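# Four arms bridge the well to set the block centred

## Task

Get the wooden block to rest with its centre directly over the middle of the well (scene x = 0, y = 0). No single wooden stick spans the well, so the block and sticks may hang out over the gap, and any number of the four arms may help. The result only counts if the block stays there on its own with no robot holding it up; at the end every gripper must have released and every arm must have moved away.

## Robot and tools

Setup. Four identical Kinova Gen3 arms, named arm1, arm2, arm3 and arm4, each sit on their own desk around a square opening (the well) that has nothing beneath it but the floor. Each arm has 7 joints, a Robotiq 2F-85 two-finger gripper and a wrist camera. The hand reaches roughly 1.0 m from the joint 1 axis at full extension. A fixed room camera, cam_high, looks over the scene.

Scene frame. Origin on the floor, +z up; the well centre is at x = 0, y = 0, with its edges parallel to x and y. Approximate bases (metres) and facing directions (degrees counter-clockwise from +x): arm1 (+0.22, +0.56, +0.72) facing -90; arm2 (-0.52, +0.50, +0.72) facing -90; arm3 (-0.22, -0.56, +0.72) facing +90; arm4 (+0.52, -0.50, +0.72) facing +90. So arm1 and arm2 sit on the +y side looking toward -y, and arm3 and arm4 on the -y side looking toward +y. The hand point is midway between the fingertips; the hand z axis runs along the fingers and the fingers close along hand y. The true base poses are never printed.

Tools.
execute_actions(actions, cameras): actions is a list holding exactly one action, or empty to just read state and images. The action is an object keyed by arm name; under each name is "joints", an object mapping joint names to absolute joint targets (not offsets from the current angle). Any arm or joint may be left out. Names and ranges: joint1_rad, joint3_rad, joint5_rad, joint7_rad each -69.115 to 69.115 rad; joint2_rad -2.249 to 2.249; joint4_rad -2.579 to 2.579; joint6_rad -2.099 to 2.099; gripper_m 0 to 0.085 metres, the fingertip gap (0 is closed). Done tolerances are ±0.01 rad for joints and ±0.003 m for the gripper. cameras is an optional list from arm1_cam_wrist, arm2_cam_wrist, arm3_cam_wrist, arm4_cam_wrist, cam_high, all; omitted, null or ["all"] gives every camera, [] gives none. One bad key or out-of-range number rejects the whole call and nothing moves. An action runs at most 15 s.
wait(seconds): 0 to 10 s, commands nothing, returns the same state and images.
zoom_image(camera, region): region [x0, y0, x1, y1] in pixels of that camera's most recent full image, origin top-left, at most 504 x 504.
finished_scene(scene): ends scene 1 or 2 for good and reports success; the next scene's task arrives in that result.

Joint meanings. joint1 spins the whole arm about its base axis; positive is clockwise seen from above, and at 0 the arm extends the way its base faces. joint2 is the shoulder: 0 is upright, positive leans forward. joint3 twists the upper arm. joint4 is the elbow: 0 is straight; with joint3 at 0, positive bends in the same sense as positive joint2. joint5 twists the forearm. joint6 is the wrist: 0 is straight; with joint5 at 0, positive bends like positive joint4. joint7 rolls the hand, positive counter-clockwise when viewed from behind the hand.

Motion behaviour. Joints in one action start together; from rest they are timed to arrive together, and reversing a motion brings them to a joint stop. After a long move the arm may still be short of the target when the result returns. The hand can swing wide between two postures. A joint or arm omitted from an action may keep driving toward its previous target.

Reading results. Each result gives every arm's joint_positions, a joint_status per commanded joint, an on_its_own report for things this call did not command, and a "pictures" line listing the cameras in image order. Status words: done (may rest a little off; resending the same target does nothing); off_target (stopped short and may still be pushing); contact_stop or time_out (target dropped, joint holds its position); not_followed (a safety check held back that arm's joint targets, usually with a "cause:" line; the gripper part still runs, and the held targets may be retried on later actions until new valid targets are sent or the path clears). Nothing reports arm-to-arm contact. A stop in one call cancels the rest of that reply's execute_actions, wait and finished_scene calls.

Faults. Torque loads (N m): joints 1 to 4 at 46.9, joints 5 to 7 at 29.5, counting a held object's weight. Reaching one freezes that arm and its gripper for 10 s and skips its remaining commands. Holding loads heats motors, even while you are thinking; a MOTOR HOT line appears from 60 °C, and at 75 °C an OVER-TEMPERATURE FAULT makes the arm brake weakly and sag; its unmet keys then read limit_stop_at_motor_heat, and you should resend those targets. Some heat carries into the next scene.

Avoid. The arms do not halt on contact and can press very hard. Never let two arms squeeze against each other; the collision check may react too late and ignores grippers and gripper housings between arms. Do not knock objects off the work area, drop them, let them slip or slam them. Objects may occasionally be nudged by outside disturbances, so verify before finishing. Before calling finished_scene, open all grippers, withdraw every arm and confirm the block sits unsupported over the well centre.

Each tool is called after ">>>" as name(argument=value, ...), one argument or row to a line, values as JSON.

## Session

>>> execute_actions(
  actions=[],
)

Scene clock: 0.00 s.
Motor temperatures (°C, as the motors report them): arm1=[30 26 24 26 36 33 38] | arm2=[32 26 26 30 32 36 38] | arm3=[26 26 25 27 36 34 39] | arm4=[30 31 28 26 35 37 47]
arm1.joint_positions: joint1_rad=+0.324 joint2_rad=-0.300 joint3_rad=-0.117 joint4_rad=+1.612 joint5_rad=+0.006 joint6_rad=+1.941 joint7_rad=+1.714 gripper_m=+0.085
arm1.joint_status: not commanded
arm1.hand: x=+0.1659 y=+0.4255 z=+1.2848 quat_wxyz=(+0.049, -0.736, -0.674, -0.034) (m; scene frame)
arm2.joint_positions: joint1_rad=+0.342 joint2_rad=-0.391 joint3_rad=-0.071 joint4_rad=+1.591 joint5_rad=-0.037 joint6_rad=+1.947 joint7_rad=+1.428 gripper_m=+0.085
arm2.joint_status: not commanded
arm2.hand: x=-0.5606 y=+0.3692 z=+1.2603 quat_wxyz=(+0.003, -0.822, -0.570, -0.010) (m; scene frame)
arm3.joint_positions: joint1_rad=+0.376 joint2_rad=-0.386 joint3_rad=-0.077 joint4_rad=+1.580 joint5_rad=-0.049 joint6_rad=+2.003 joint7_rad=+1.373 gripper_m=+0.085
arm3.joint_status: not commanded
arm3.hand: x=-0.1802 y=-0.4497 z=+1.2732 quat_wxyz=(+0.027, +0.531, -0.847, +0.013) (m; scene frame)
arm4.joint_positions: joint1_rad=+0.432 joint2_rad=-0.342 joint3_rad=-0.087 joint4_rad=+1.517 joint5_rad=-0.044 joint6_rad=+2.006 joint7_rad=+1.098 gripper_m=+0.085
arm4.joint_status: not commanded
arm4.hand: x=+0.5709 y=-0.3660 z=+1.2500 quat_wxyz=(+0.020, +0.375, -0.927, +0.020) (m; scene frame)
pictures: arm1_cam_wrist, arm2_cam_wrist, arm3_cam_wrist, arm4_cam_wrist, cam_high
Images, in order (width x height): arm1_cam_wrist 504x504, arm2_cam_wrist 504x504, arm3_cam_wrist 504x504, arm4_cam_wrist 504x504, cam_high 504x504.

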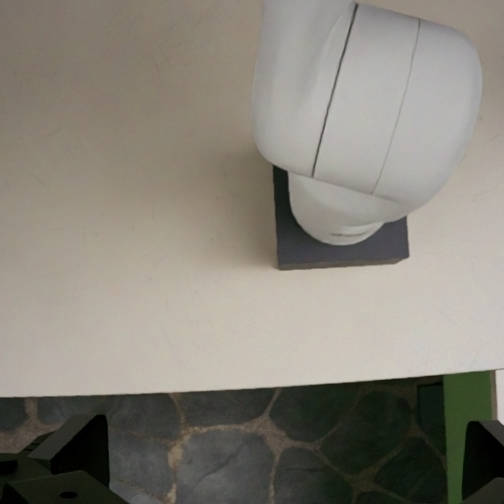

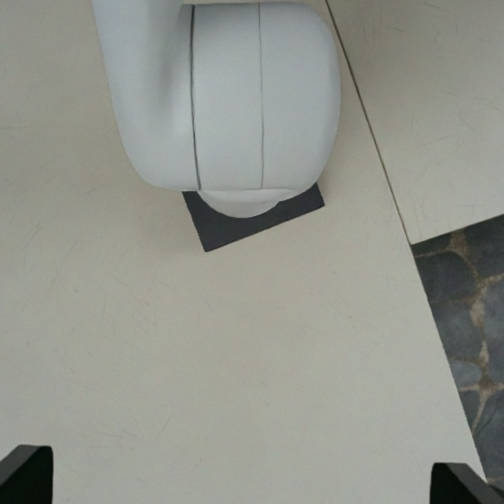

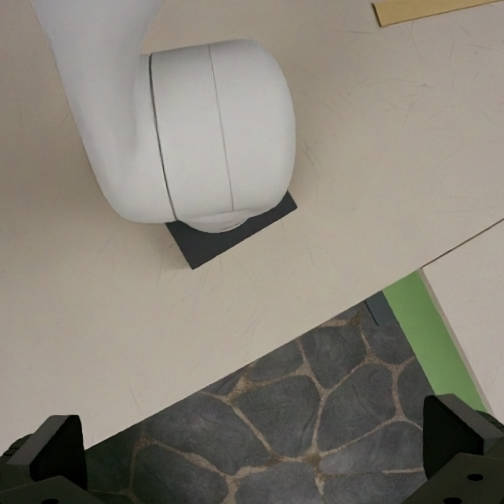

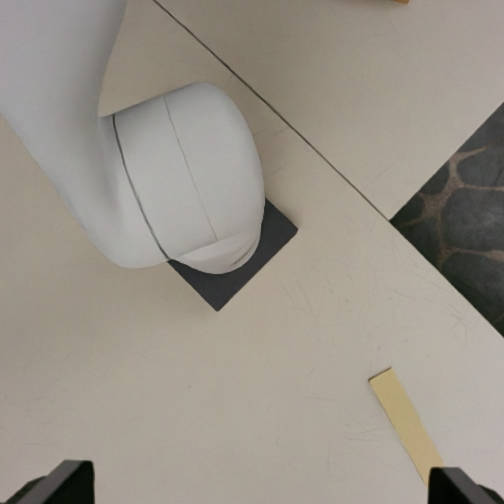

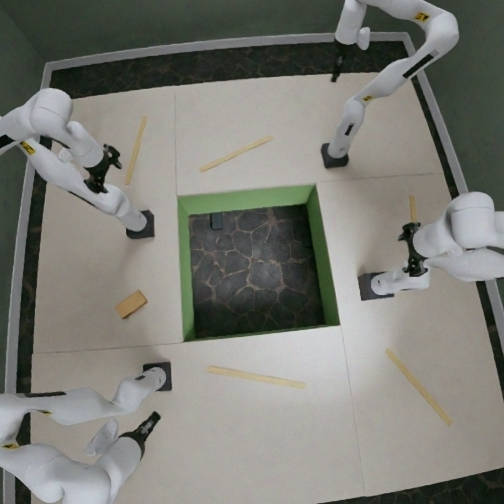

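>>> zoom_image(
  camera="cam_high",
  region=[100, 100, 360, 420],
)

>>> execute_actions(
  actions=[
    {"arm1":{"joints":{"joint1_rad":-1.9,"joint2_rad":0.3,"joint3_rad":0,"joint4_rad":1.2,"joint5_rad":0,"joint6_rad":1.64,"joint7_rad":0}},"arm2":{"joints":{"joint1_rad":0.1,"joint2_rad":0.3,"joint3_rad":0,"joint4_rad":1.2,"joint5_rad":0,"joint6_rad":1.64,"joint7_rad":0}},"arm3":{"joints":{"joint1_rad":-1.5,"joint2_rad":0.3,"joint3_rad":0,"joint4_rad":1.2,"joint5_rad":0,"joint6_rad":1.64,"joint7_rad":0}},"arm4":{"joints":{"joint1_rad":0.0,"joint2_rad":0.3,"joint3_rad":0,"joint4_rad":1.2,"joint5_rad":0,"joint6_rad":1.64,"joint7_rad":0}}},
  ],
)

Region (100, 100, 360, 420) of cam_high's 504x504 image, scaled by 1.575, with more detail than that image has; it fills the left 410 columns of this view, and the rest is white.

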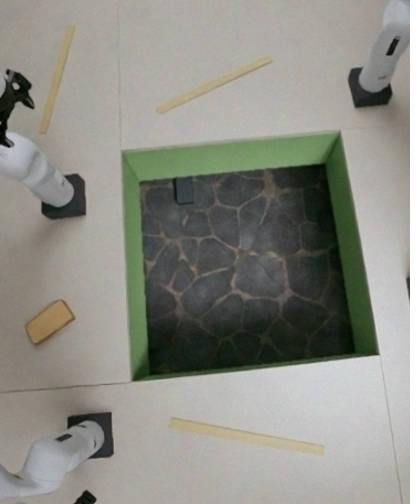

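Scene clock: 4.07 s.
Motor temperatures (°C, as the motors report them): arm1=[30 26 24 26 36 33 38] | arm2=[32 26 26 30 32 36 38] | arm3=[26 26 25 27 36 34 39] | arm4=[30 31 28 26 35 37 47]
arm1.joint_positions: joint1_rad=-1.900 joint2_rad=+0.300 joint3_rad=+0.000 joint4_rad=+1.200 joint5_rad=+0.000 joint6_rad=+1.640 joint7_rad=+0.000 gripper_m=+0.085
arm1.joint_status: all done
arm1.hand: x=+0.6427 y=+0.6728 z=+1.2226 quat_wxyz=(+0.000, -0.588, -0.809, +0.001) (m; scene frame)
arm2.joint_positions: joint1_rad=+0.100 joint2_rad=+0.300 joint3_rad=+0.000 joint4_rad=+1.200 joint5_rad=+0.000 joint6_rad=+1.640 joint7_rad=+0.000 gripper_m=+0.085
arm2.joint_status: all done
arm2.hand: x=-0.5699 y=+0.0586 z=+1.1775 quat_wxyz=(+0.006, -1.000, +0.026, -0.002) (m; scene frame)
arm3.joint_positions: joint1_rad=-1.500 joint2_rad=+0.300 joint3_rad=+0.000 joint4_rad=+1.200 joint5_rad=+0.000 joint6_rad=+1.640 joint7_rad=+0.000 gripper_m=+0.085
arm3.joint_status: all done
arm3.hand: x=-0.6537 y=-0.5186 z=+1.1919 quat_wxyz=(+0.001, +0.694, -0.720, -0.001) (m; scene frame)
arm4.joint_positions: joint1_rad=+0.000 joint2_rad=+0.300 joint3_rad=+0.000 joint4_rad=+1.200 joint5_rad=+0.000 joint6_rad=+1.640 joint7_rad=+0.000 gripper_m=+0.085
arm4.joint_status: all done
arm4.hand: x=+0.5423 y=-0.0549 z=+1.1511 quat_wxyz=(-0.001, +0.002, -1.000, +0.008) (m; scene frame)
pictures: arm1_cam_wrist, arm2_cam_wrist, arm3_cam_wrist, arm4_cam_wrist, cam_high
Images, in order (width x height): arm1_cam_wrist 504x504, arm2_cam_wrist 504x504, arm3_cam_wrist 504x504, arm4_cam_wrist 504x504, cam_high 504x504.

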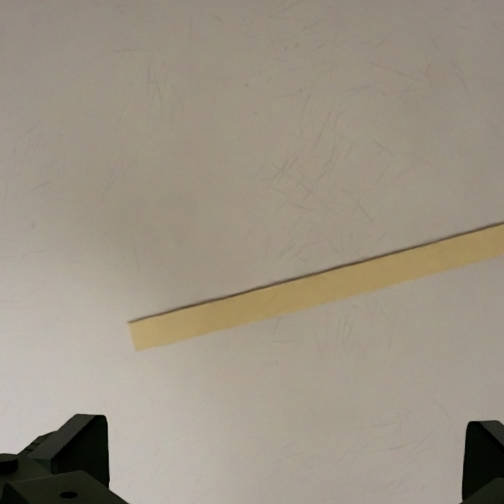

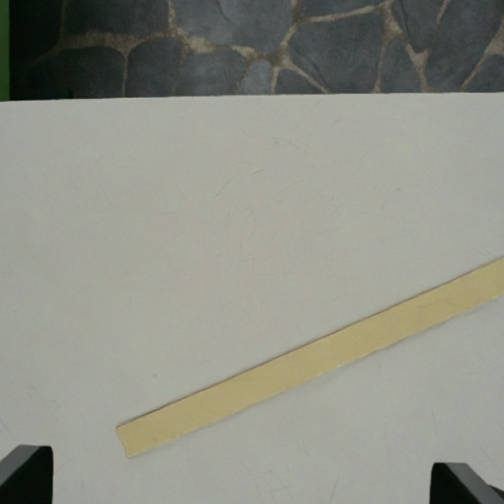

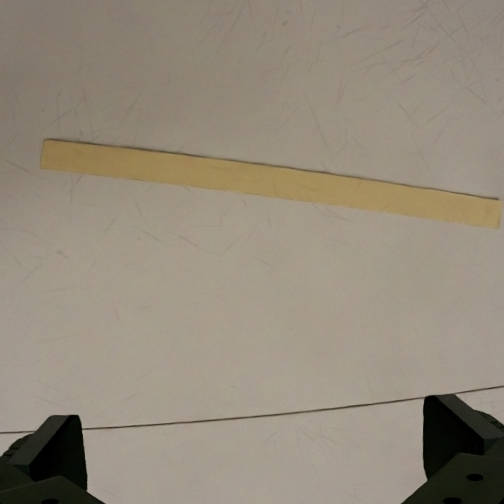

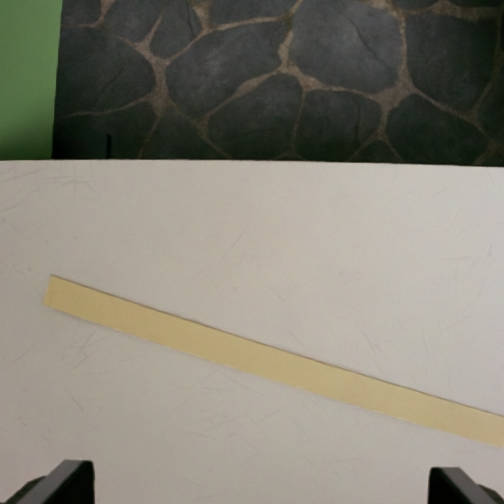

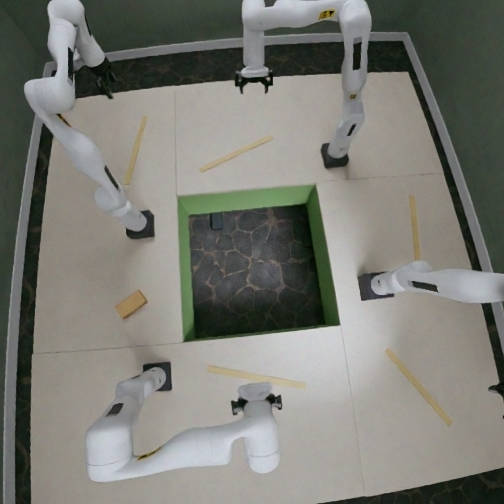

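>>> execute_actions(
  actions=[
    {"arm1":{"joints":{"joint1_rad":-1.86,"joint2_rad":0.79,"joint4_rad":1.991,"joint6_rad":0.36,"joint7_rad":-1.278}},"arm2":{"joints":{"joint1_rad":0.223,"joint2_rad":0.742,"joint4_rad":1.822,"joint6_rad":0.578,"joint7_rad":-0.985}},"arm3":{"joints":{"joint1_rad":-1.68,"joint2_rad":0.676,"joint4_rad":2.126,"joint6_rad":0.34,"joint7_rad":-1.93}},"arm4":{"joints":{"joint1_rad":-0.06,"joint2_rad":0.571,"joint4_rad":2.107,"joint6_rad":0.464,"joint7_rad":-1.94}}},
  ],
)

Scene clock: 7.93 s.
Motor temperatures (°C, as the motors report them): arm1=[30 26 24 26 36 33 38] | arm2=[32 26 26 30 32 36 38] | arm3=[26 26 25 27 36 34 39] | arm4=[30 31 28 26 35 37 47]
arm1.joint_positions: joint1_rad=-1.860 joint2_rad=+0.790 joint3_rad=+0.000 joint4_rad=+1.991 joint5_rad=+0.000 joint6_rad=+0.360 joint7_rad=-1.278 gripper_m=+0.085
arm1.joint_status: all done
arm1.hand: x=+0.6183 y=+0.6471 z=+0.8005 quat_wxyz=(-0.001, -0.960, -0.280, +0.001) (m; scene frame)
arm2.joint_positions: joint1_rad=+0.223 joint2_rad=+0.742 joint3_rad=+0.000 joint4_rad=+1.822 joint5_rad=+0.000 joint6_rad=+0.578 joint7_rad=-0.985 gripper_m=+0.085
arm2.joint_status: all done
arm2.hand: x=-0.6243 y=+0.0553 z=+0.7997 quat_wxyz=(+0.007, -0.836, +0.548, +0.001) (m; scene frame)
arm3.joint_positions: joint1_rad=-1.680 joint2_rad=+0.676 joint3_rad=+0.000 joint4_rad=+2.126 joint5_rad=+0.000 joint6_rad=+0.340 joint7_rad=-1.930 gripper_m=+0.085
arm3.joint_status: all done
arm3.hand: x=-0.5847 y=-0.5876 z=+0.7995 quat_wxyz=(+0.000, -0.108, -0.994, +0.000) (m; scene frame)
arm4.joint_positions: joint1_rad=-0.060 joint2_rad=+0.571 joint3_rad=+0.000 joint4_rad=+2.107 joint5_rad=+0.000 joint6_rad=+0.464 joint7_rad=-1.940 gripper_m=+0.085
arm4.joint_status: all done
arm4.hand: x=+0.5212 y=-0.1306 z=+0.8009 quat_wxyz=(-0.008, -0.806, -0.591, +0.004) (m; scene frame)
pictures: arm1_cam_wrist, arm2_cam_wrist, arm3_cam_wrist, arm4_cam_wrist, cam_high
Images, in order (width x height): arm1_cam_wrist 504x504, arm2_cam_wrist 504x504, arm3_cam_wrist 504x504, arm4_cam_wrist 504x504, cam_high 504x504.

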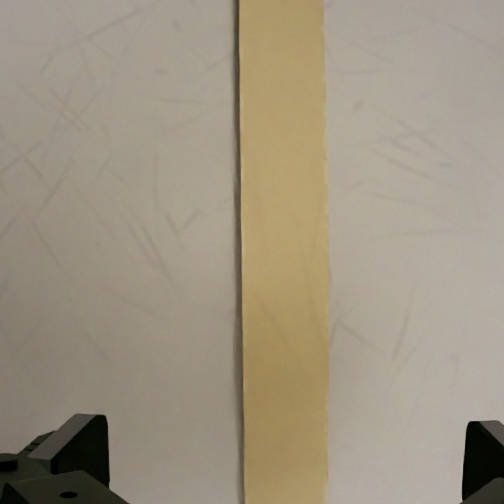

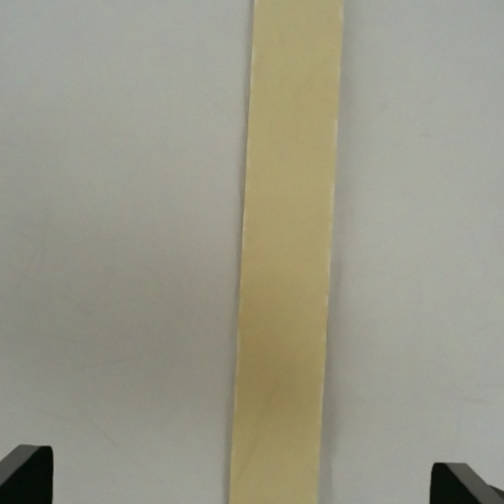

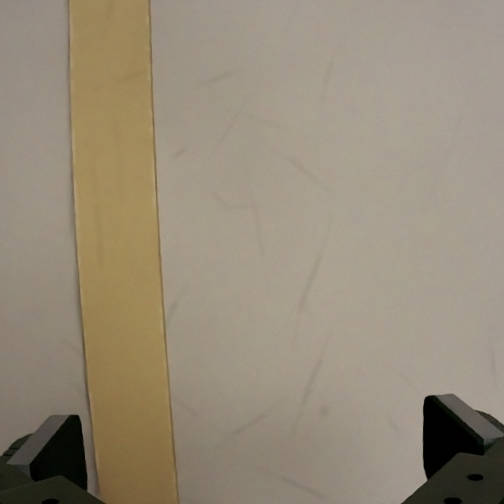

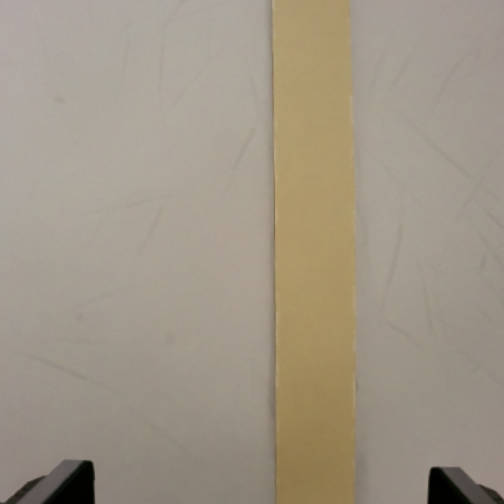

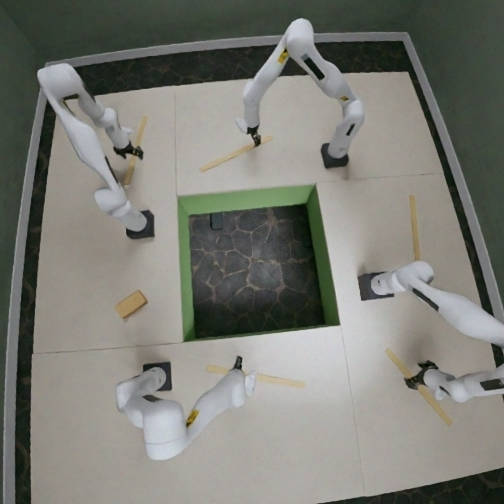

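>>> execute_actions(
  actions=[
    {"arm1":{"joints":{"joint2_rad":0.926,"joint4_rad":1.979,"joint6_rad":0.236}},"arm2":{"joints":{"joint1_rad":0.245,"joint2_rad":0.866,"joint4_rad":1.809,"joint6_rad":0.467,"joint7_rad":-0.963}},"arm3":{"joints":{"joint1_rad":-1.795,"joint2_rad":0.828,"joint4_rad":2.105,"joint6_rad":0.209,"joint7_rad":-2.045}},"arm4":{"joints":{"joint1_rad":-0.01,"joint2_rad":0.713,"joint4_rad":2.129,"joint6_rad":0.30,"joint7_rad":-1.89}}},
  ],
)

>>> zoom_image(
  camera="cam_high",
  region=[180, 320, 480, 440],
)

Scene clock: 9.57 s.
Motor temperatures (°C, as the motors report them): arm1=[30 26 24 26 36 33 38] | arm2=[32 26 26 30 32 36 38] | arm3=[26 26 25 27 36 34 39] | arm4=[30 31 28 26 35 37 47]
arm1.joint_positions: joint1_rad=-1.860 joint2_rad=+0.926 joint3_rad=+0.000 joint4_rad=+1.979 joint5_rad=+0.000 joint6_rad=+0.236 joint7_rad=-1.278 gripper_m=+0.085
arm1.joint_status: all done
arm1.hand: x=+0.6183 y=+0.6470 z=+0.7458 quat_wxyz=(-0.001, -0.960, -0.280, +0.001) (m; scene frame)
arm2.joint_positions: joint1_rad=+0.245 joint2_rad=+0.866 joint3_rad=+0.000 joint4_rad=+1.809 joint5_rad=+0.000 joint6_rad=+0.467 joint7_rad=-0.963 gripper_m=+0.085
arm2.joint_status: all done
arm2.hand: x=-0.6349 y=+0.0525 z=+0.7447 quat_wxyz=(+0.007, -0.836, +0.548, +0.001) (m; scene frame)
arm3.joint_positions: joint1_rad=-1.795 joint2_rad=+0.828 joint3_rad=+0.000 joint4_rad=+2.105 joint5_rad=+0.000 joint6_rad=+0.209 joint7_rad=-2.045 gripper_m=+0.085
arm3.joint_status: all done
arm3.hand: x=-0.5860 y=-0.6313 z=+0.7447 quat_wxyz=(+0.000, -0.108, -0.994, +0.000) (m; scene frame)
arm4.joint_positions: joint1_rad=-0.010 joint2_rad=+0.713 joint3_rad=+0.000 joint4_rad=+2.129 joint5_rad=+0.000 joint6_rad=+0.300 joint7_rad=-1.890 gripper_m=+0.085
arm4.joint_status: all done
arm4.hand: x=+0.5397 y=-0.1320 z=+0.7461 quat_wxyz=(-0.008, -0.806, -0.591, +0.004) (m; scene frame)
pictures: arm1_cam_wrist, arm2_cam_wrist, arm3_cam_wrist, arm4_cam_wrist, cam_high
Images, in order (width x height): arm1_cam_wrist 504x504, arm2_cam_wrist 504x504, arm3_cam_wrist 504x504, arm4_cam_wrist 504x504, cam_high 504x504.

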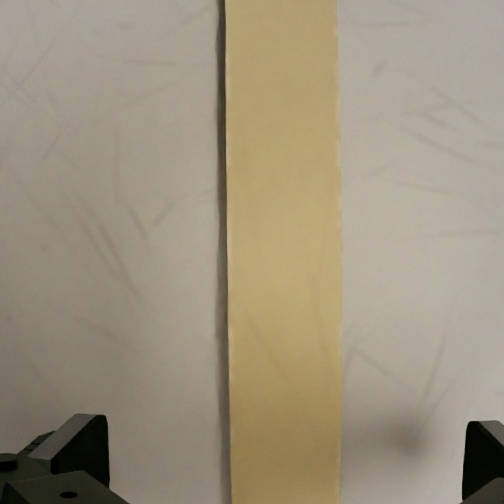

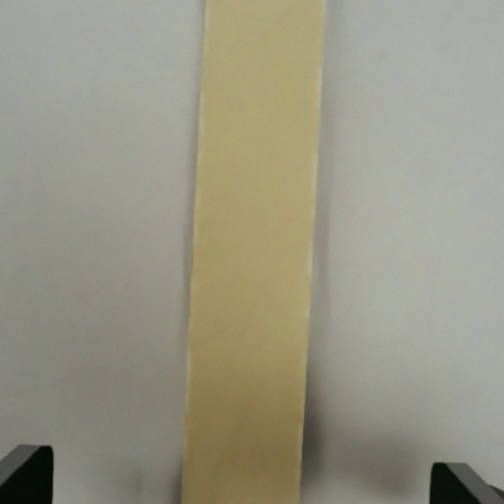

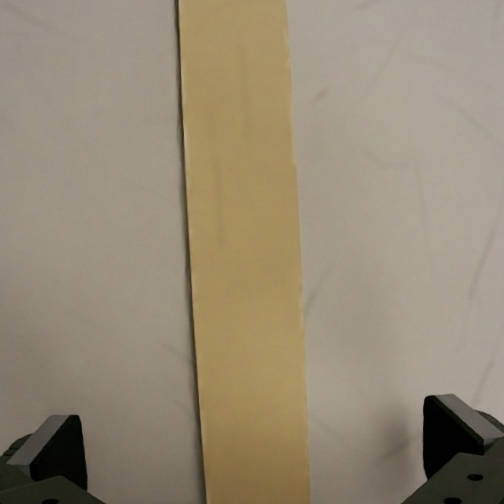

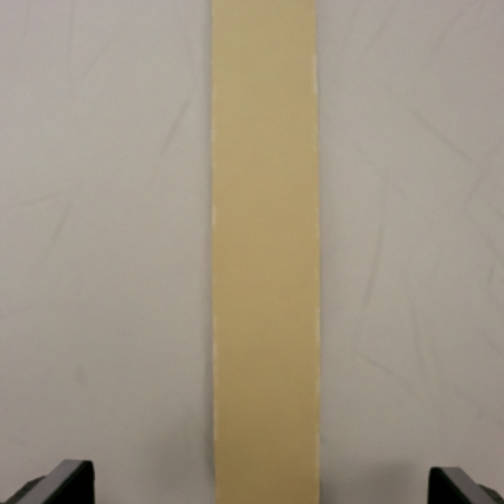

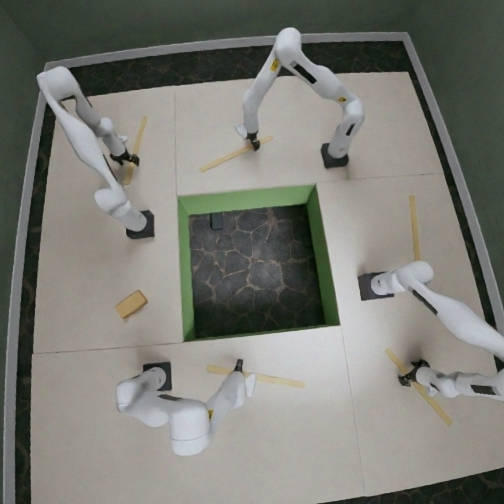

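Region (180, 320, 480, 440) of cam_high's 504x504 image, scaled by 1.680, with more detail than that image has; it fills the top 202 rows of this view, and the rest is white.

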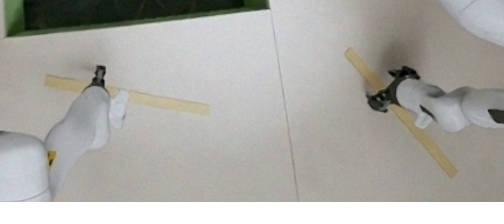

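>>> execute_actions(
  actions=[
    {"arm1":{"joints":{"joint2_rad":0.975,"joint6_rad":0.187,"gripper_m":0.045}},"arm2":{"joints":{"joint2_rad":0.908,"joint6_rad":0.425,"gripper_m":0.045}},"arm3":{"joints":{"joint2_rad":0.88,"joint6_rad":0.157,"gripper_m":0.045}},"arm4":{"joints":{"joint2_rad":0.768,"joint6_rad":0.245,"gripper_m":0.045}}},
  ],
  cameras=[],
)

>>> execute_actions(
  actions=[
    {"arm1":{"joints":{"gripper_m":0.02}},"arm2":{"joints":{"gripper_m":0.02}},"arm3":{"joints":{"gripper_m":0.02}},"arm4":{"joints":{"gripper_m":0.02}}},
  ],
  cameras=["arm1_cam_wrist","arm4_cam_wrist"],
)

Scene clock: 12.07 s.
Motor temperatures (°C, as the motors report them): arm1=[30 26 24 26 36 33 38] | arm2=[32 26 26 30 32 36 38] | arm3=[26 26 25 27 36 34 39] | arm4=[30 31 28 26 35 37 47]
arm1.joint_positions: joint1_rad=-1.860 joint2_rad=+0.950 joint3_rad=+0.000 joint4_rad=+1.979 joint5_rad=+0.000 joint6_rad=+0.193 joint7_rad=-1.278 gripper_m=+0.045
arm1.joint_status: joint2_rad time_out (moved +0.024 of +0.049); the others done
arm1.hand: x=+0.6227 y=+0.6483 z=+0.7361 quat_wxyz=(-0.001, -0.960, -0.280, -0.008) (m; scene frame)
arm2.joint_positions: joint1_rad=+0.245 joint2_rad=+0.880 joint3_rad=+0.000 joint4_rad=+1.809 joint5_rad=+0.000 joint6_rad=+0.433 joint7_rad=-0.963 gripper_m=+0.045
arm2.joint_status: joint2_rad time_out (moved +0.014 of +0.042); the others done
arm2.hand: x=-0.6361 y=+0.0466 z=+0.7383 quat_wxyz=(-0.003, -0.836, +0.548, -0.002) (m; scene frame)
arm3.joint_positions: joint1_rad=-1.795 joint2_rad=+0.851 joint3_rad=+0.000 joint4_rad=+2.105 joint5_rad=+0.000 joint6_rad=+0.167 joint7_rad=-2.045 gripper_m=+0.045
arm3.joint_status: joint2_rad time_out (moved +0.023 of +0.052); joint6_rad time_out (moved -0.042 of -0.052); the others done
arm3.hand: x=-0.5910 y=-0.6327 z=+0.7361 quat_wxyz=(+0.009, -0.108, -0.994, +0.003) (m; scene frame)
arm4.joint_positions: joint1_rad=-0.010 joint2_rad=+0.734 joint3_rad=+0.000 joint4_rad=+2.129 joint5_rad=+0.000 joint6_rad=+0.254 joint7_rad=-1.890 gripper_m=+0.045
arm4.joint_status: joint2_rad time_out (moved +0.022 of +0.055); the others done
arm4.hand: x=+0.5396 y=-0.1241 z=+0.7381 quat_wxyz=(+0.003, -0.806, -0.591, -0.003) (m; scene frame)
pictures: none
No camera images: the call's "cameras" was empty. Leave "cameras" out to get every camera's image.

not run: a stop came earlier in this reply.

Contact at about z=0.737. Back off slightly and grip.

>>> execute_actions(
  actions=[
    {"arm1":{"joints":{"joint2_rad":0.942,"joint6_rad":0.22}},"arm2":{"joints":{"joint2_rad":0.873,"joint6_rad":0.46}},"arm3":{"joints":{"joint2_rad":0.842,"joint6_rad":0.195}},"arm4":{"joints":{"joint2_rad":0.725,"joint6_rad":0.288}}},
  ],
  cameras=[],
)

>>> execute_actions(
  actions=[
    {"arm1":{"joints":{"gripper_m":0.02}},"arm2":{"joints":{"gripper_m":0.02}},"arm3":{"joints":{"gripper_m":0.02}},"arm4":{"joints":{"gripper_m":0.02}}},
  ],
  cameras=["arm1_cam_wrist","arm4_cam_wrist"],
)

Scene clock: 12.97 s.
Motor temperatures (°C, as the motors report them): arm1=[30 26 24 26 36 33 38] | arm2=[32 26 26 30 32 36 38] | arm3=[26 26 25 27 36 34 39] | arm4=[30 31 28 26 35 37 47]
arm1.joint_positions: joint1_rad=-1.860 joint2_rad=+0.942 joint3_rad=+0.000 joint4_rad=+1.979 joint5_rad=+0.000 joint6_rad=+0.220 joint7_rad=-1.278 gripper_m=+0.045
arm1.joint_status: all done
arm1.hand: x=+0.6174 y=+0.6468 z=+0.7392 quat_wxyz=(-0.001, -0.960, -0.280, +0.001) (m; scene frame)
arm2.joint_positions: joint1_rad=+0.245 joint2_rad=+0.873 joint3_rad=+0.000 joint4_rad=+1.809 joint5_rad=+0.000 joint6_rad=+0.460 joint7_rad=-0.963 gripper_m=+0.045
arm2.joint_status: all done
arm2.hand: x=-0.6349 y=+0.0527 z=+0.7414 quat_wxyz=(+0.007, -0.836, +0.548, +0.001) (m; scene frame)
arm3.joint_positions: joint1_rad=-1.795 joint2_rad=+0.842 joint3_rad=+0.000 joint4_rad=+2.105 joint5_rad=+0.000 joint6_rad=+0.195 joint7_rad=-2.045 gripper_m=+0.045
arm3.joint_status: all done
arm3.hand: x=-0.5856 y=-0.6313 z=+0.7394 quat_wxyz=(+0.000, -0.108, -0.994, +0.000) (m; scene frame)
arm4.joint_positions: joint1_rad=-0.010 joint2_rad=+0.725 joint3_rad=+0.000 joint4_rad=+2.129 joint5_rad=+0.000 joint6_rad=+0.288 joint7_rad=-1.890 gripper_m=+0.045
arm4.joint_status: all done
arm4.hand: x=+0.5397 y=-0.1319 z=+0.7416 quat_wxyz=(-0.008, -0.806, -0.591, +0.004) (m; scene frame)
pictures: none
No camera images: the call's "cameras" was empty. Leave "cameras" out to get every camera's image.

Scene clock: 13.67 s.
Motor temperatures (°C, as the motors report them): arm1=[30 26 24 26 36 33 38] | arm2=[32 26 26 30 32 36 38] | arm3=[26 26 25 27 36 34 39] | arm4=[30 31 28 26 35 37 47]
arm1.joint_positions: joint1_rad=-1.860 joint2_rad=+0.941 joint3_rad=+0.000 joint4_rad=+1.979 joint5_rad=+0.000 joint6_rad=+0.220 joint7_rad=-1.278 gripper_m=+0.025
arm1.joint_status: gripper_m off_target (ended at +0.025, target +0.020)
arm1.hand: x=+0.6175 y=+0.6468 z=+0.7397 quat_wxyz=(-0.001, -0.960, -0.280, +0.001) (m; scene frame)
arm2.joint_positions: joint1_rad=+0.245 joint2_rad=+0.872 joint3_rad=+0.000 joint4_rad=+1.809 joint5_rad=+0.000 joint6_rad=+0.460 joint7_rad=-0.963 gripper_m=+0.025
arm2.joint_status: gripper_m off_target (ended at +0.025, target +0.020)
arm2.hand: x=-0.6349 y=+0.0525 z=+0.7419 quat_wxyz=(+0.007, -0.836, +0.548, +0.001) (m; scene frame)
arm3.joint_positions: joint1_rad=-1.795 joint2_rad=+0.841 joint3_rad=+0.000 joint4_rad=+2.105 joint5_rad=+0.000 joint6_rad=+0.196 joint7_rad=-2.045 gripper_m=+0.025
arm3.joint_status: gripper_m off_target (ended at +0.025, target +0.020)
arm3.hand: x=-0.5856 y=-0.6313 z=+0.7398 quat_wxyz=(+0.000, -0.108, -0.994, +0.000) (m; scene frame)
arm4.joint_positions: joint1_rad=-0.010 joint2_rad=+0.724 joint3_rad=+0.000 joint4_rad=+2.129 joint5_rad=+0.000 joint6_rad=+0.289 joint7_rad=-1.890 gripper_m=+0.025
arm4.joint_status: gripper_m off_target (ended at +0.025, target +0.020)
arm4.hand: x=+0.5397 y=-0.1319 z=+0.7421 quat_wxyz=(-0.007, -0.806, -0.592, +0.004) (m; scene frame)
pictures: arm1_cam_wrist, arm4_cam_wrist
Images, in order (width x height): arm1_cam_wrist 504x504, arm4_cam_wrist 504x504.

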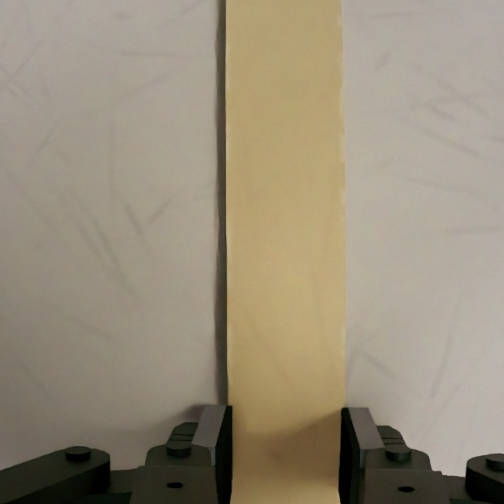

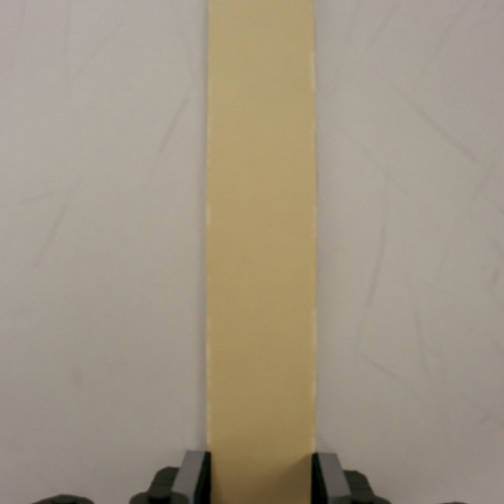

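>>> execute_actions(
  actions=[
    {"arm1":{"joints":{"joint2_rad":0.74,"joint6_rad":0.42}},"arm2":{"joints":{"joint2_rad":0.7,"joint6_rad":0.63}},"arm3":{"joints":{"joint2_rad":0.62,"joint6_rad":0.416}},"arm4":{"joints":{"joint2_rad":0.52,"joint6_rad":0.49}}},
  ],
  cameras=[],
)

>>> execute_actions(
  actions=[
    {"arm2":{"joints":{"joint1_rad":1.3}},"arm4":{"joints":{"joint1_rad":0.9}}},
  ],
  cameras=[],
)

>>> execute_actions(
  actions=[
    {"arm1":{"joints":{"joint1_rad":0.624,"joint2_rad":0.887,"joint4_rad":1.995,"joint6_rad":0.26,"joint7_rad":-0.932}},"arm3":{"joints":{"joint1_rad":-0.5,"joint7_rad":-1.0}}},
  ],
  cameras=["cam_high"],
)

>>> execute_actions(
  actions=[
    {"arm3":{"joints":{"joint1_rad":0.668,"joint7_rad":-0.937}}},
  ],
  cameras=[],
)

>>> execute_actions(
  actions=[
    {"arm3":{"joints":{"joint2_rad":0.812,"joint4_rad":2.0,"joint6_rad":0.33}},"arm2":{"joints":{"joint1_rad":-0.28,"joint2_rad":0.969,"joint4_rad":1.428,"joint6_rad":0.745,"joint7_rad":-0.328}},"arm4":{"joints":{"joint1_rad":-0.311,"joint2_rad":0.924,"joint4_rad":1.424,"joint6_rad":0.794,"joint7_rad":-0.315}}},
  ],
  cameras=["cam_high"],
)

>>> zoom_image(
  camera="cam_high",
  region=[150, 150, 370, 370],
)

Scene clock: 16.23 s.
Motor temperatures (°C, as the motors report them): arm1=[30 26 24 26 36 33 38] | arm2=[32 26 26 30 32 36 38] | arm3=[26 26 25 27 36 34 39] | arm4=[30 31 28 26 35 37 47]
arm1.joint_positions: joint1_rad=-1.860 joint2_rad=+0.740 joint3_rad=+0.000 joint4_rad=+1.979 joint5_rad=+0.000 joint6_rad=+0.420 joint7_rad=-1.278 gripper_m=+0.025
arm1.joint_status: all done
arm1.hand: x=+0.6214 y=+0.6480 z=+0.8223 quat_wxyz=(-0.001, -0.960, -0.280, +0.001) (m; scene frame)
arm2.joint_positions: joint1_rad=+0.245 joint2_rad=+0.701 joint3_rad=+0.000 joint4_rad=+1.809 joint5_rad=+0.000 joint6_rad=+0.630 joint7_rad=-0.963 gripper_m=+0.025
arm2.joint_status: all done
arm2.hand: x=-0.6345 y=+0.0559 z=+0.8209 quat_wxyz=(+0.006, -0.836, +0.548, +0.001) (m; scene frame)
arm3.joint_positions: joint1_rad=-1.795 joint2_rad=+0.621 joint3_rad=+0.000 joint4_rad=+2.105 joint5_rad=+0.000 joint6_rad=+0.416 joint7_rad=-2.045 gripper_m=+0.025
arm3.joint_status: all done
arm3.hand: x=-0.5827 y=-0.6305 z=+0.8224 quat_wxyz=(+0.000, -0.108, -0.994, +0.000) (m; scene frame)
arm4.joint_positions: joint1_rad=-0.010 joint2_rad=+0.520 joint3_rad=+0.000 joint4_rad=+2.129 joint5_rad=+0.000 joint6_rad=+0.490 joint7_rad=-1.890 gripper_m=+0.025
arm4.joint_status: all done
arm4.hand: x=+0.5397 y=-0.1404 z=+0.8163 quat_wxyz=(-0.007, -0.806, -0.591, +0.004) (m; scene frame)
pictures: none
No camera images: the call's "cameras" was empty. Leave "cameras" out to get every camera's image.

Scene clock: 18.70 s.
Motor temperatures (°C, as the motors report them): arm1=[30 26 24 26 36 33 38] | arm2=[32 26 26 30 32 36 38] | arm3=[26 26 25 27 36 34 39] | arm4=[30 31 28 26 35 37 47]
arm1.joint_positions: joint1_rad=-1.860 joint2_rad=+0.740 joint3_rad=+0.000 joint4_rad=+1.979 joint5_rad=+0.000 joint6_rad=+0.420 joint7_rad=-1.278 gripper_m=+0.025
arm1.joint_status: not commanded
arm1.hand: x=+0.6215 y=+0.6480 z=+0.8223 quat_wxyz=(-0.001, -0.960, -0.280, +0.001) (m; scene frame)
arm2.joint_positions: joint1_rad=+1.300 joint2_rad=+0.701 joint3_rad=+0.000 joint4_rad=+1.809 joint5_rad=+0.000 joint6_rad=+0.630 joint7_rad=-0.963 gripper_m=+0.025
arm2.joint_status: all done
arm2.hand: x=-0.9625 y=+0.3800 z=+0.8233 quat_wxyz=(+0.004, -0.447, +0.895, +0.005) (m; scene frame)
arm3.joint_positions: joint1_rad=-1.795 joint2_rad=+0.620 joint3_rad=+0.000 joint4_rad=+2.105 joint5_rad=+0.000 joint6_rad=+0.416 joint7_rad=-2.045 gripper_m=+0.025
arm3.joint_status: not commanded
arm3.hand: x=-0.5827 y=-0.6306 z=+0.8224 quat_wxyz=(+0.000, -0.108, -0.994, +0.000) (m; scene frame)
arm4.joint_positions: joint1_rad=+0.900 joint2_rad=+0.520 joint3_rad=+0.000 joint4_rad=+2.129 joint5_rad=+0.000 joint6_rad=+0.490 joint7_rad=-1.890 gripper_m=+0.025
arm4.joint_status: all done
arm4.hand: x=+0.8152 y=-0.2945 z=+0.8195 quat_wxyz=(-0.008, -0.984, -0.177, +0.000) (m; scene frame)
pictures: none
No camera images: the call's "cameras" was empty. Leave "cameras" out to get every camera's image.

Scene clock: 22.27 s.
Motor temperatures (°C, as the motors report them): arm1=[30 26 24 26 36 33 38] | arm2=[32 26 26 30 32 36 38] | arm3=[26 26 25 27 36 34 39] | arm4=[30 31 28 26 35 37 47]
arm1.joint_positions: joint1_rad=+0.624 joint2_rad=+0.887 joint3_rad=+0.000 joint4_rad=+1.995 joint5_rad=+0.000 joint6_rad=+0.260 joint7_rad=-0.932 gripper_m=+0.025
arm1.joint_status: all done
arm1.hand: x=-0.0455 y=+0.2483 z=+0.7631 quat_wxyz=(-0.001, -0.707, +0.707, +0.000) (m; scene frame)
arm2.joint_positions: joint1_rad=+1.300 joint2_rad=+0.701 joint3_rad=+0.000 joint4_rad=+1.809 joint5_rad=+0.000 joint6_rad=+0.630 joint7_rad=-0.963 gripper_m=+0.025
arm2.joint_status: not commanded
arm2.hand: x=-0.9625 y=+0.3801 z=+0.8233 quat_wxyz=(+0.004, -0.447, +0.895, +0.005) (m; scene frame)
arm3.joint_positions: joint1_rad=-0.500 joint2_rad=+0.620 joint3_rad=+0.000 joint4_rad=+2.105 joint5_rad=+0.000 joint6_rad=+0.416 joint7_rad=-1.000 gripper_m=+0.025
arm3.joint_status: all done
arm3.hand: x=-0.3844 y=-0.2273 z=+0.8222 quat_wxyz=(+0.000, -0.231, -0.973, +0.000) (m; scene frame)
arm4.joint_positions: joint1_rad=+0.900 joint2_rad=+0.520 joint3_rad=+0.000 joint4_rad=+2.129 joint5_rad=+0.000 joint6_rad=+0.490 joint7_rad=-1.890 gripper_m=+0.025
arm4.joint_status: not commanded
arm4.hand: x=+0.8152 y=-0.2945 z=+0.8195 quat_wxyz=(-0.008, -0.984, -0.177, +0.000) (m; scene frame)
pictures: cam_high
Images, in order (width x height): cam_high 504x504.

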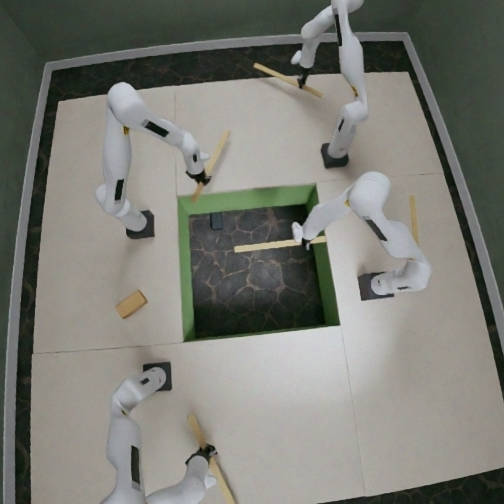

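Scene clock: 24.83 s.
Motor temperatures (°C, as the motors report them): arm1=[30 26 24 26 36 33 38] | arm2=[32 26 26 30 32 36 38] | arm3=[26 26 25 27 36 34 39] | arm4=[30 31 28 26 35 37 47]
arm1.joint_positions: joint1_rad=+0.624 joint2_rad=+0.887 joint3_rad=+0.000 joint4_rad=+1.995 joint5_rad=+0.000 joint6_rad=+0.260 joint7_rad=-0.932 gripper_m=+0.025
arm1.joint_status: not commanded
arm1.hand: x=-0.0455 y=+0.2484 z=+0.7631 quat_wxyz=(-0.001, -0.707, +0.707, +0.000) (m; scene frame)
arm2.joint_positions: joint1_rad=+1.300 joint2_rad=+0.701 joint3_rad=+0.000 joint4_rad=+1.809 joint5_rad=+0.000 joint6_rad=+0.630 joint7_rad=-0.963 gripper_m=+0.025
arm2.joint_status: not commanded
arm2.hand: x=-0.9625 y=+0.3801 z=+0.8233 quat_wxyz=(+0.004, -0.447, +0.895, +0.005) (m; scene frame)
arm3.joint_positions: joint1_rad=+0.668 joint2_rad=+0.620 joint3_rad=+0.000 joint4_rad=+2.105 joint5_rad=+0.000 joint6_rad=+0.416 joint7_rad=-0.937 gripper_m=+0.025
arm3.joint_status: all done
arm3.hand: x=+0.0234 y=-0.2755 z=+0.8217 quat_wxyz=(+0.000, -0.707, -0.707, +0.000) (m; scene frame)
arm4.joint_positions: joint1_rad=+0.900 joint2_rad=+0.520 joint3_rad=+0.000 joint4_rad=+2.129 joint5_rad=+0.000 joint6_rad=+0.490 joint7_rad=-1.890 gripper_m=+0.025
arm4.joint_status: not commanded
arm4.hand: x=+0.8152 y=-0.2945 z=+0.8195 quat_wxyz=(-0.008, -0.984, -0.177, +0.000) (m; scene frame)
pictures: none
No camera images: the call's "cameras" was empty. Leave "cameras" out to get every camera's image.

Scene clock: 27.70 s.
Motor temperatures (°C, as the motors report them): arm1=[30 26 24 26 36 33 38] | arm2=[32 26 26 30 32 36 38] | arm3=[26 26 25 27 36 34 39] | arm4=[30 31 28 26 35 37 47]
arm1.joint_positions: joint1_rad=+0.622 joint2_rad=+0.889 joint3_rad=-0.002 joint4_rad=+1.997 joint5_rad=+0.001 joint6_rad=+0.262 joint7_rad=-0.930 gripper_m=+0.025
arm1.joint_status: not commanded
arm1.hand: x=-0.0425 y=+0.2492 z=+0.7623 quat_wxyz=(+0.002, -0.710, +0.705, +0.000) (m; scene frame)
arm2.joint_positions: joint1_rad=-0.277 joint2_rad=+0.969 joint3_rad=+0.003 joint4_rad=+1.428 joint5_rad=+0.001 joint6_rad=+0.745 joint7_rad=-0.329 gripper_m=+0.025
arm2.joint_status: all done
arm2.hand: x=-0.3670 y=-0.0385 z=+0.7598 quat_wxyz=(+0.006, -1.000, +0.003, -0.001) (m; scene frame)
arm3.joint_positions: joint1_rad=+0.667 joint2_rad=+0.813 joint3_rad=-0.001 joint4_rad=+2.001 joint5_rad=+0.000 joint6_rad=+0.331 joint7_rad=-0.936 gripper_m=+0.025
arm3.joint_status: all done
arm3.hand: x=+0.0435 y=-0.2475 z=+0.7586 quat_wxyz=(+0.000, -0.707, -0.707, +0.002) (m; scene frame)
arm4.joint_positions: joint1_rad=-0.310 joint2_rad=+0.924 joint3_rad=+0.001 joint4_rad=+1.424 joint5_rad=+0.000 joint6_rad=+0.794 joint7_rad=-0.315 gripper_m=+0.025
arm4.joint_status: all done
arm4.hand: x=+0.3711 y=+0.0400 z=+0.7578 quat_wxyz=(-0.002, -0.001, -1.000, +0.009) (m; scene frame)
pictures: cam_high
Images, in order (width x height): cam_high 504x504.

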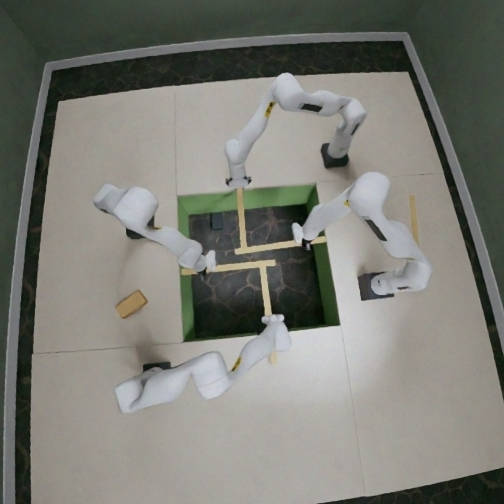

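Region (150, 150, 370, 370) of cam_high's 504x504 image, scaled by 2.291, with more detail than that image has.

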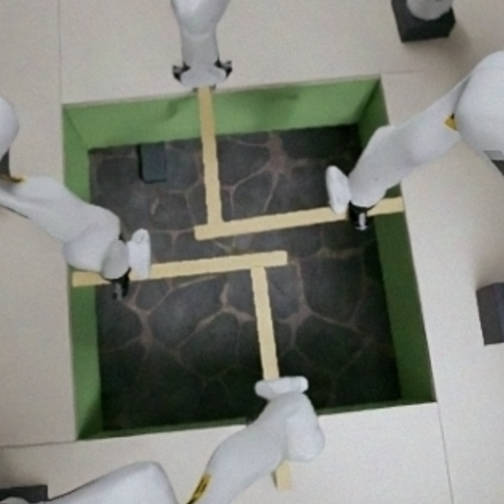

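>>> execute_actions(
  actions=[
    {"arm2":{"joints":{"joint1_rad":-0.15}},"arm4":{"joints":{"joint1_rad":-0.18}}},
  ],
  cameras=[],
)

>>> execute_actions(
  actions=[
    {"arm1":{"joints":{"joint1_rad":0.793,"joint2_rad":0.748,"joint3_rad":0,"joint4_rad":2.241,"joint5_rad":-1.808,"joint6_rad":0.215,"joint7_rad":1.03}},"arm3":{"joints":{"joint1_rad":0.877,"joint2_rad":0.655,"joint4_rad":2.265,"joint5_rad":-1.453,"joint6_rad":0.217,"joint7_rad":0.702}}},
  ],
  cameras=[],
)

>>> execute_actions(
  actions=[
    {"arm2":{"joints":{"joint1_rad":-0.11,"joint2_rad":0.938,"joint4_rad":1.486,"joint5_rad":-0.443,"joint6_rad":0.721,"joint7_rad":0.18}},"arm4":{"joints":{"joint1_rad":-0.151,"joint2_rad":0.887,"joint4_rad":1.485,"joint5_rad":-0.419,"joint6_rad":0.768,"joint7_rad":0.15}}},
  ],
  cameras=["cam_high"],
)

>>> zoom_image(
  camera="cam_high",
  region=[150, 150, 370, 370],
)

Scene clock: 29.97 s.
Motor temperatures (°C, as the motors report them): arm1=[30 26 24 26 36 33 38] | arm2=[32 26 26 30 32 36 38] | arm3=[26 26 25 27 36 34 39] | arm4=[30 32 28 26 35 37 47]
arm1.joint_positions: joint1_rad=+0.624 joint2_rad=+0.887 joint3_rad=+0.000 joint4_rad=+1.995 joint5_rad=+0.000 joint6_rad=+0.260 joint7_rad=-0.932 gripper_m=+0.025
arm1.joint_status: not commanded
arm1.hand: x=-0.0455 y=+0.2484 z=+0.7631 quat_wxyz=(-0.001, -0.707, +0.707, +0.000) (m; scene frame)
arm2.joint_positions: joint1_rad=-0.150 joint2_rad=+0.970 joint3_rad=+0.000 joint4_rad=+1.428 joint5_rad=+0.000 joint6_rad=+0.745 joint7_rad=-0.328 gripper_m=+0.025
arm2.joint_status: all done
arm2.hand: x=-0.4346 y=-0.0532 z=+0.7592 quat_wxyz=(+0.007, -0.998, +0.065, -0.002) (m; scene frame)
arm3.joint_positions: joint1_rad=+0.668 joint2_rad=+0.812 joint3_rad=+0.000 joint4_rad=+2.000 joint5_rad=+0.000 joint6_rad=+0.330 joint7_rad=-0.937 gripper_m=+0.025
arm3.joint_status: not commanded
arm3.hand: x=+0.0442 y=-0.2473 z=+0.7588 quat_wxyz=(+0.000, -0.707, -0.707, +0.001) (m; scene frame)
arm4.joint_positions: joint1_rad=-0.180 joint2_rad=+0.924 joint3_rad=+0.000 joint4_rad=+1.424 joint5_rad=+0.000 joint6_rad=+0.794 joint7_rad=-0.315 gripper_m=+0.025
arm4.joint_status: all done
arm4.hand: x=+0.4420 y=+0.0547 z=+0.7576 quat_wxyz=(-0.002, -0.065, -0.998, +0.009) (m; scene frame)
pictures: none
No camera images: the call's "cameras" was empty. Leave "cameras" out to get every camera's image.

Scene clock: 32.20 s.
Motor temperatures (°C, as the motors report them): arm1=[30 26 24 26 36 33 38] | arm2=[32 26 26 30 32 36 38] | arm3=[26 26 25 27 36 34 39] | arm4=[30 32 28 26 35 37 47]
arm1.joint_positions: joint1_rad=+0.793 joint2_rad=+0.748 joint3_rad=+0.000 joint4_rad=+2.241 joint5_rad=-1.808 joint6_rad=+0.215 joint7_rad=+1.030 gripper_m=+0.025
arm1.joint_status: all done
arm1.hand: x=-0.0409 y=+0.2580 z=+0.8118 quat_wxyz=(-0.104, -0.700, +0.699, -0.102) (m; scene frame)
arm2.joint_positions: joint1_rad=-0.150 joint2_rad=+0.970 joint3_rad=+0.000 joint4_rad=+1.428 joint5_rad=+0.000 joint6_rad=+0.745 joint7_rad=-0.328 gripper_m=+0.025
arm2.joint_status: not commanded
arm2.hand: x=-0.4347 y=-0.0532 z=+0.7592 quat_wxyz=(+0.007, -0.998, +0.065, -0.002) (m; scene frame)
arm3.joint_positions: joint1_rad=+0.877 joint2_rad=+0.655 joint3_rad=+0.000 joint4_rad=+2.265 joint5_rad=-1.453 joint6_rad=+0.217 joint7_rad=+0.702 gripper_m=+0.025
arm3.joint_status: all done
arm3.hand: x=+0.0421 y=-0.2735 z=+0.8067 quat_wxyz=(+0.102, -0.700, -0.700, -0.101) (m; scene frame)
arm4.joint_positions: joint1_rad=-0.180 joint2_rad=+0.924 joint3_rad=+0.000 joint4_rad=+1.424 joint5_rad=+0.000 joint6_rad=+0.794 joint7_rad=-0.315 gripper_m=+0.025
arm4.joint_status: not commanded
arm4.hand: x=+0.4420 y=+0.0547 z=+0.7576 quat_wxyz=(-0.002, -0.065, -0.998, +0.009) (m; scene frame)
pictures: none
No camera images: the call's "cameras" was empty. Leave "cameras" out to get every camera's image.

Scene clock: 33.23 s.
Motor temperatures (°C, as the motors report them): arm1=[30 26 24 26 36 33 38] | arm2=[32 26 26 30 32 36 38] | arm3=[26 26 25 27 36 34 39] | arm4=[30 32 28 26 35 37 47]
arm1.joint_positions: joint1_rad=+0.793 joint2_rad=+0.748 joint3_rad=+0.000 joint4_rad=+2.241 joint5_rad=-1.808 joint6_rad=+0.215 joint7_rad=+1.030 gripper_m=+0.025
arm1.joint_status: not commanded
arm1.hand: x=-0.0409 y=+0.2580 z=+0.8118 quat_wxyz=(-0.104, -0.700, +0.699, -0.102) (m; scene frame)
arm2.joint_positions: joint1_rad=-0.110 joint2_rad=+0.938 joint3_rad=+0.000 joint4_rad=+1.486 joint5_rad=-0.443 joint6_rad=+0.721 joint7_rad=+0.180 gripper_m=+0.025
arm2.joint_status: all done
arm2.hand: x=-0.3698 y=-0.0429 z=+0.7781 quat_wxyz=(+0.006, -0.989, +0.000, -0.147) (m; scene frame)
arm3.joint_positions: joint1_rad=+0.877 joint2_rad=+0.655 joint3_rad=+0.000 joint4_rad=+2.265 joint5_rad=-1.453 joint6_rad=+0.217 joint7_rad=+0.702 gripper_m=+0.025
arm3.joint_status: not commanded
arm3.hand: x=+0.0421 y=-0.2735 z=+0.8067 quat_wxyz=(+0.102, -0.700, -0.700, -0.101) (m; scene frame)
arm4.joint_positions: joint1_rad=-0.151 joint2_rad=+0.886 joint3_rad=+0.000 joint4_rad=+1.485 joint5_rad=-0.419 joint6_rad=+0.768 joint7_rad=+0.150 gripper_m=+0.025
arm4.joint_status: all done
arm4.hand: x=+0.3713 y=+0.0428 z=+0.7782 quat_wxyz=(+0.144, +0.000, -0.990, +0.008) (m; scene frame)
pictures: cam_high
Images, in order (width x height): cam_high 504x504.

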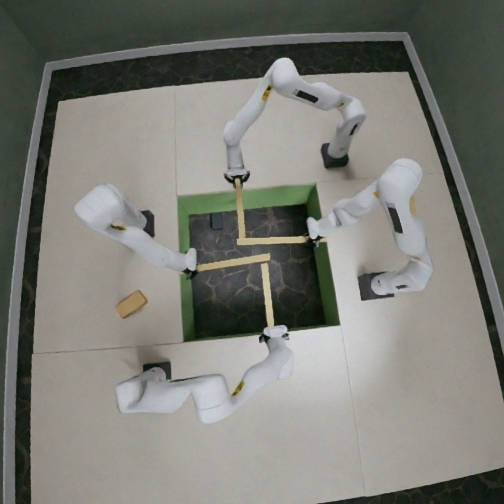

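Region (150, 150, 370, 370) of cam_high's 504x504 image, scaled by 2.291, with more detail than that image has.

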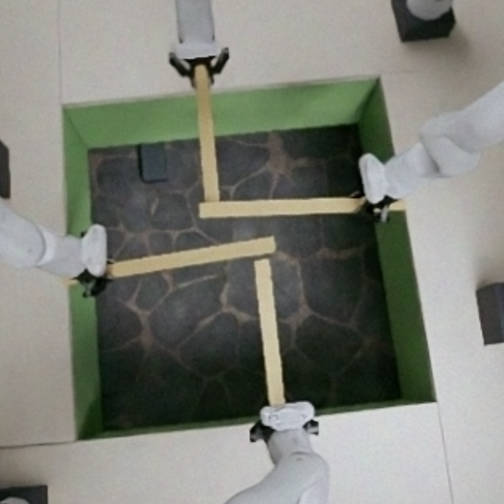

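>>> execute_actions(
  actions=[
    {"arm2":{"joints":{"joint1_rad":-0.321,"joint2_rad":0.919,"joint4_rad":1.371,"joint5_rad":-0.389,"joint6_rad":0.782,"joint7_rad":-0.10}},"arm4":{"joints":{"joint1_rad":-0.361,"joint2_rad":0.876,"joint4_rad":1.358,"joint5_rad":-0.368,"joint6_rad":0.836,"joint7_rad":-0.13}}},
  ],
  cameras=["cam_high"],
)

>>> zoom_image(
  camera="cam_high",
  region=[190, 190, 320, 320],
)

Scene clock: 34.70 s.
Motor temperatures (°C, as the motors report them): arm1=[30 26 24 26 36 33 38] | arm2=[32 26 26 30 32 36 38] | arm3=[26 26 25 27 36 34 39] | arm4=[30 32 28 26 35 37 47]
arm1.joint_positions: joint1_rad=+0.793 joint2_rad=+0.748 joint3_rad=+0.000 joint4_rad=+2.241 joint5_rad=-1.808 joint6_rad=+0.215 joint7_rad=+1.030 gripper_m=+0.025
arm1.joint_status: not commanded
arm1.hand: x=-0.0409 y=+0.2580 z=+0.8118 quat_wxyz=(-0.104, -0.700, +0.699, -0.102) (m; scene frame)
arm2.joint_positions: joint1_rad=-0.321 joint2_rad=+0.920 joint3_rad=+0.000 joint4_rad=+1.371 joint5_rad=-0.389 joint6_rad=+0.782 joint7_rad=-0.100 gripper_m=+0.025
arm2.joint_status: all done
arm2.hand: x=-0.2488 y=-0.0421 z=+0.8142 quat_wxyz=(+0.006, -0.989, +0.001, -0.147) (m; scene frame)
arm3.joint_positions: joint1_rad=+0.877 joint2_rad=+0.655 joint3_rad=+0.000 joint4_rad=+2.265 joint5_rad=-1.453 joint6_rad=+0.217 joint7_rad=+0.702 gripper_m=+0.025
arm3.joint_status: not commanded
arm3.hand: x=+0.0421 y=-0.2735 z=+0.8067 quat_wxyz=(+0.102, -0.700, -0.700, -0.101) (m; scene frame)
arm4.joint_positions: joint1_rad=-0.361 joint2_rad=+0.876 joint3_rad=+0.000 joint4_rad=+1.358 joint5_rad=-0.368 joint6_rad=+0.836 joint7_rad=-0.130 gripper_m=+0.025
arm4.joint_status: all done
arm4.hand: x=+0.2505 y=+0.0430 z=+0.8130 quat_wxyz=(+0.143, -0.003, -0.990, +0.009) (m; scene frame)
pictures: cam_high
Images, in order (width x height): cam_high 504x504.

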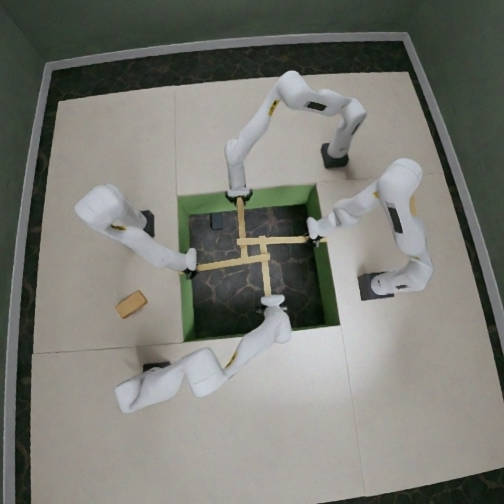

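Region (190, 190, 320, 320) of cam_high's 504x504 image, scaled by 3.877, with more detail than that image has.

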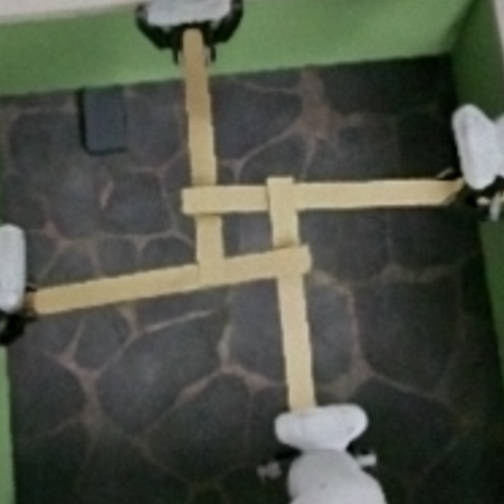

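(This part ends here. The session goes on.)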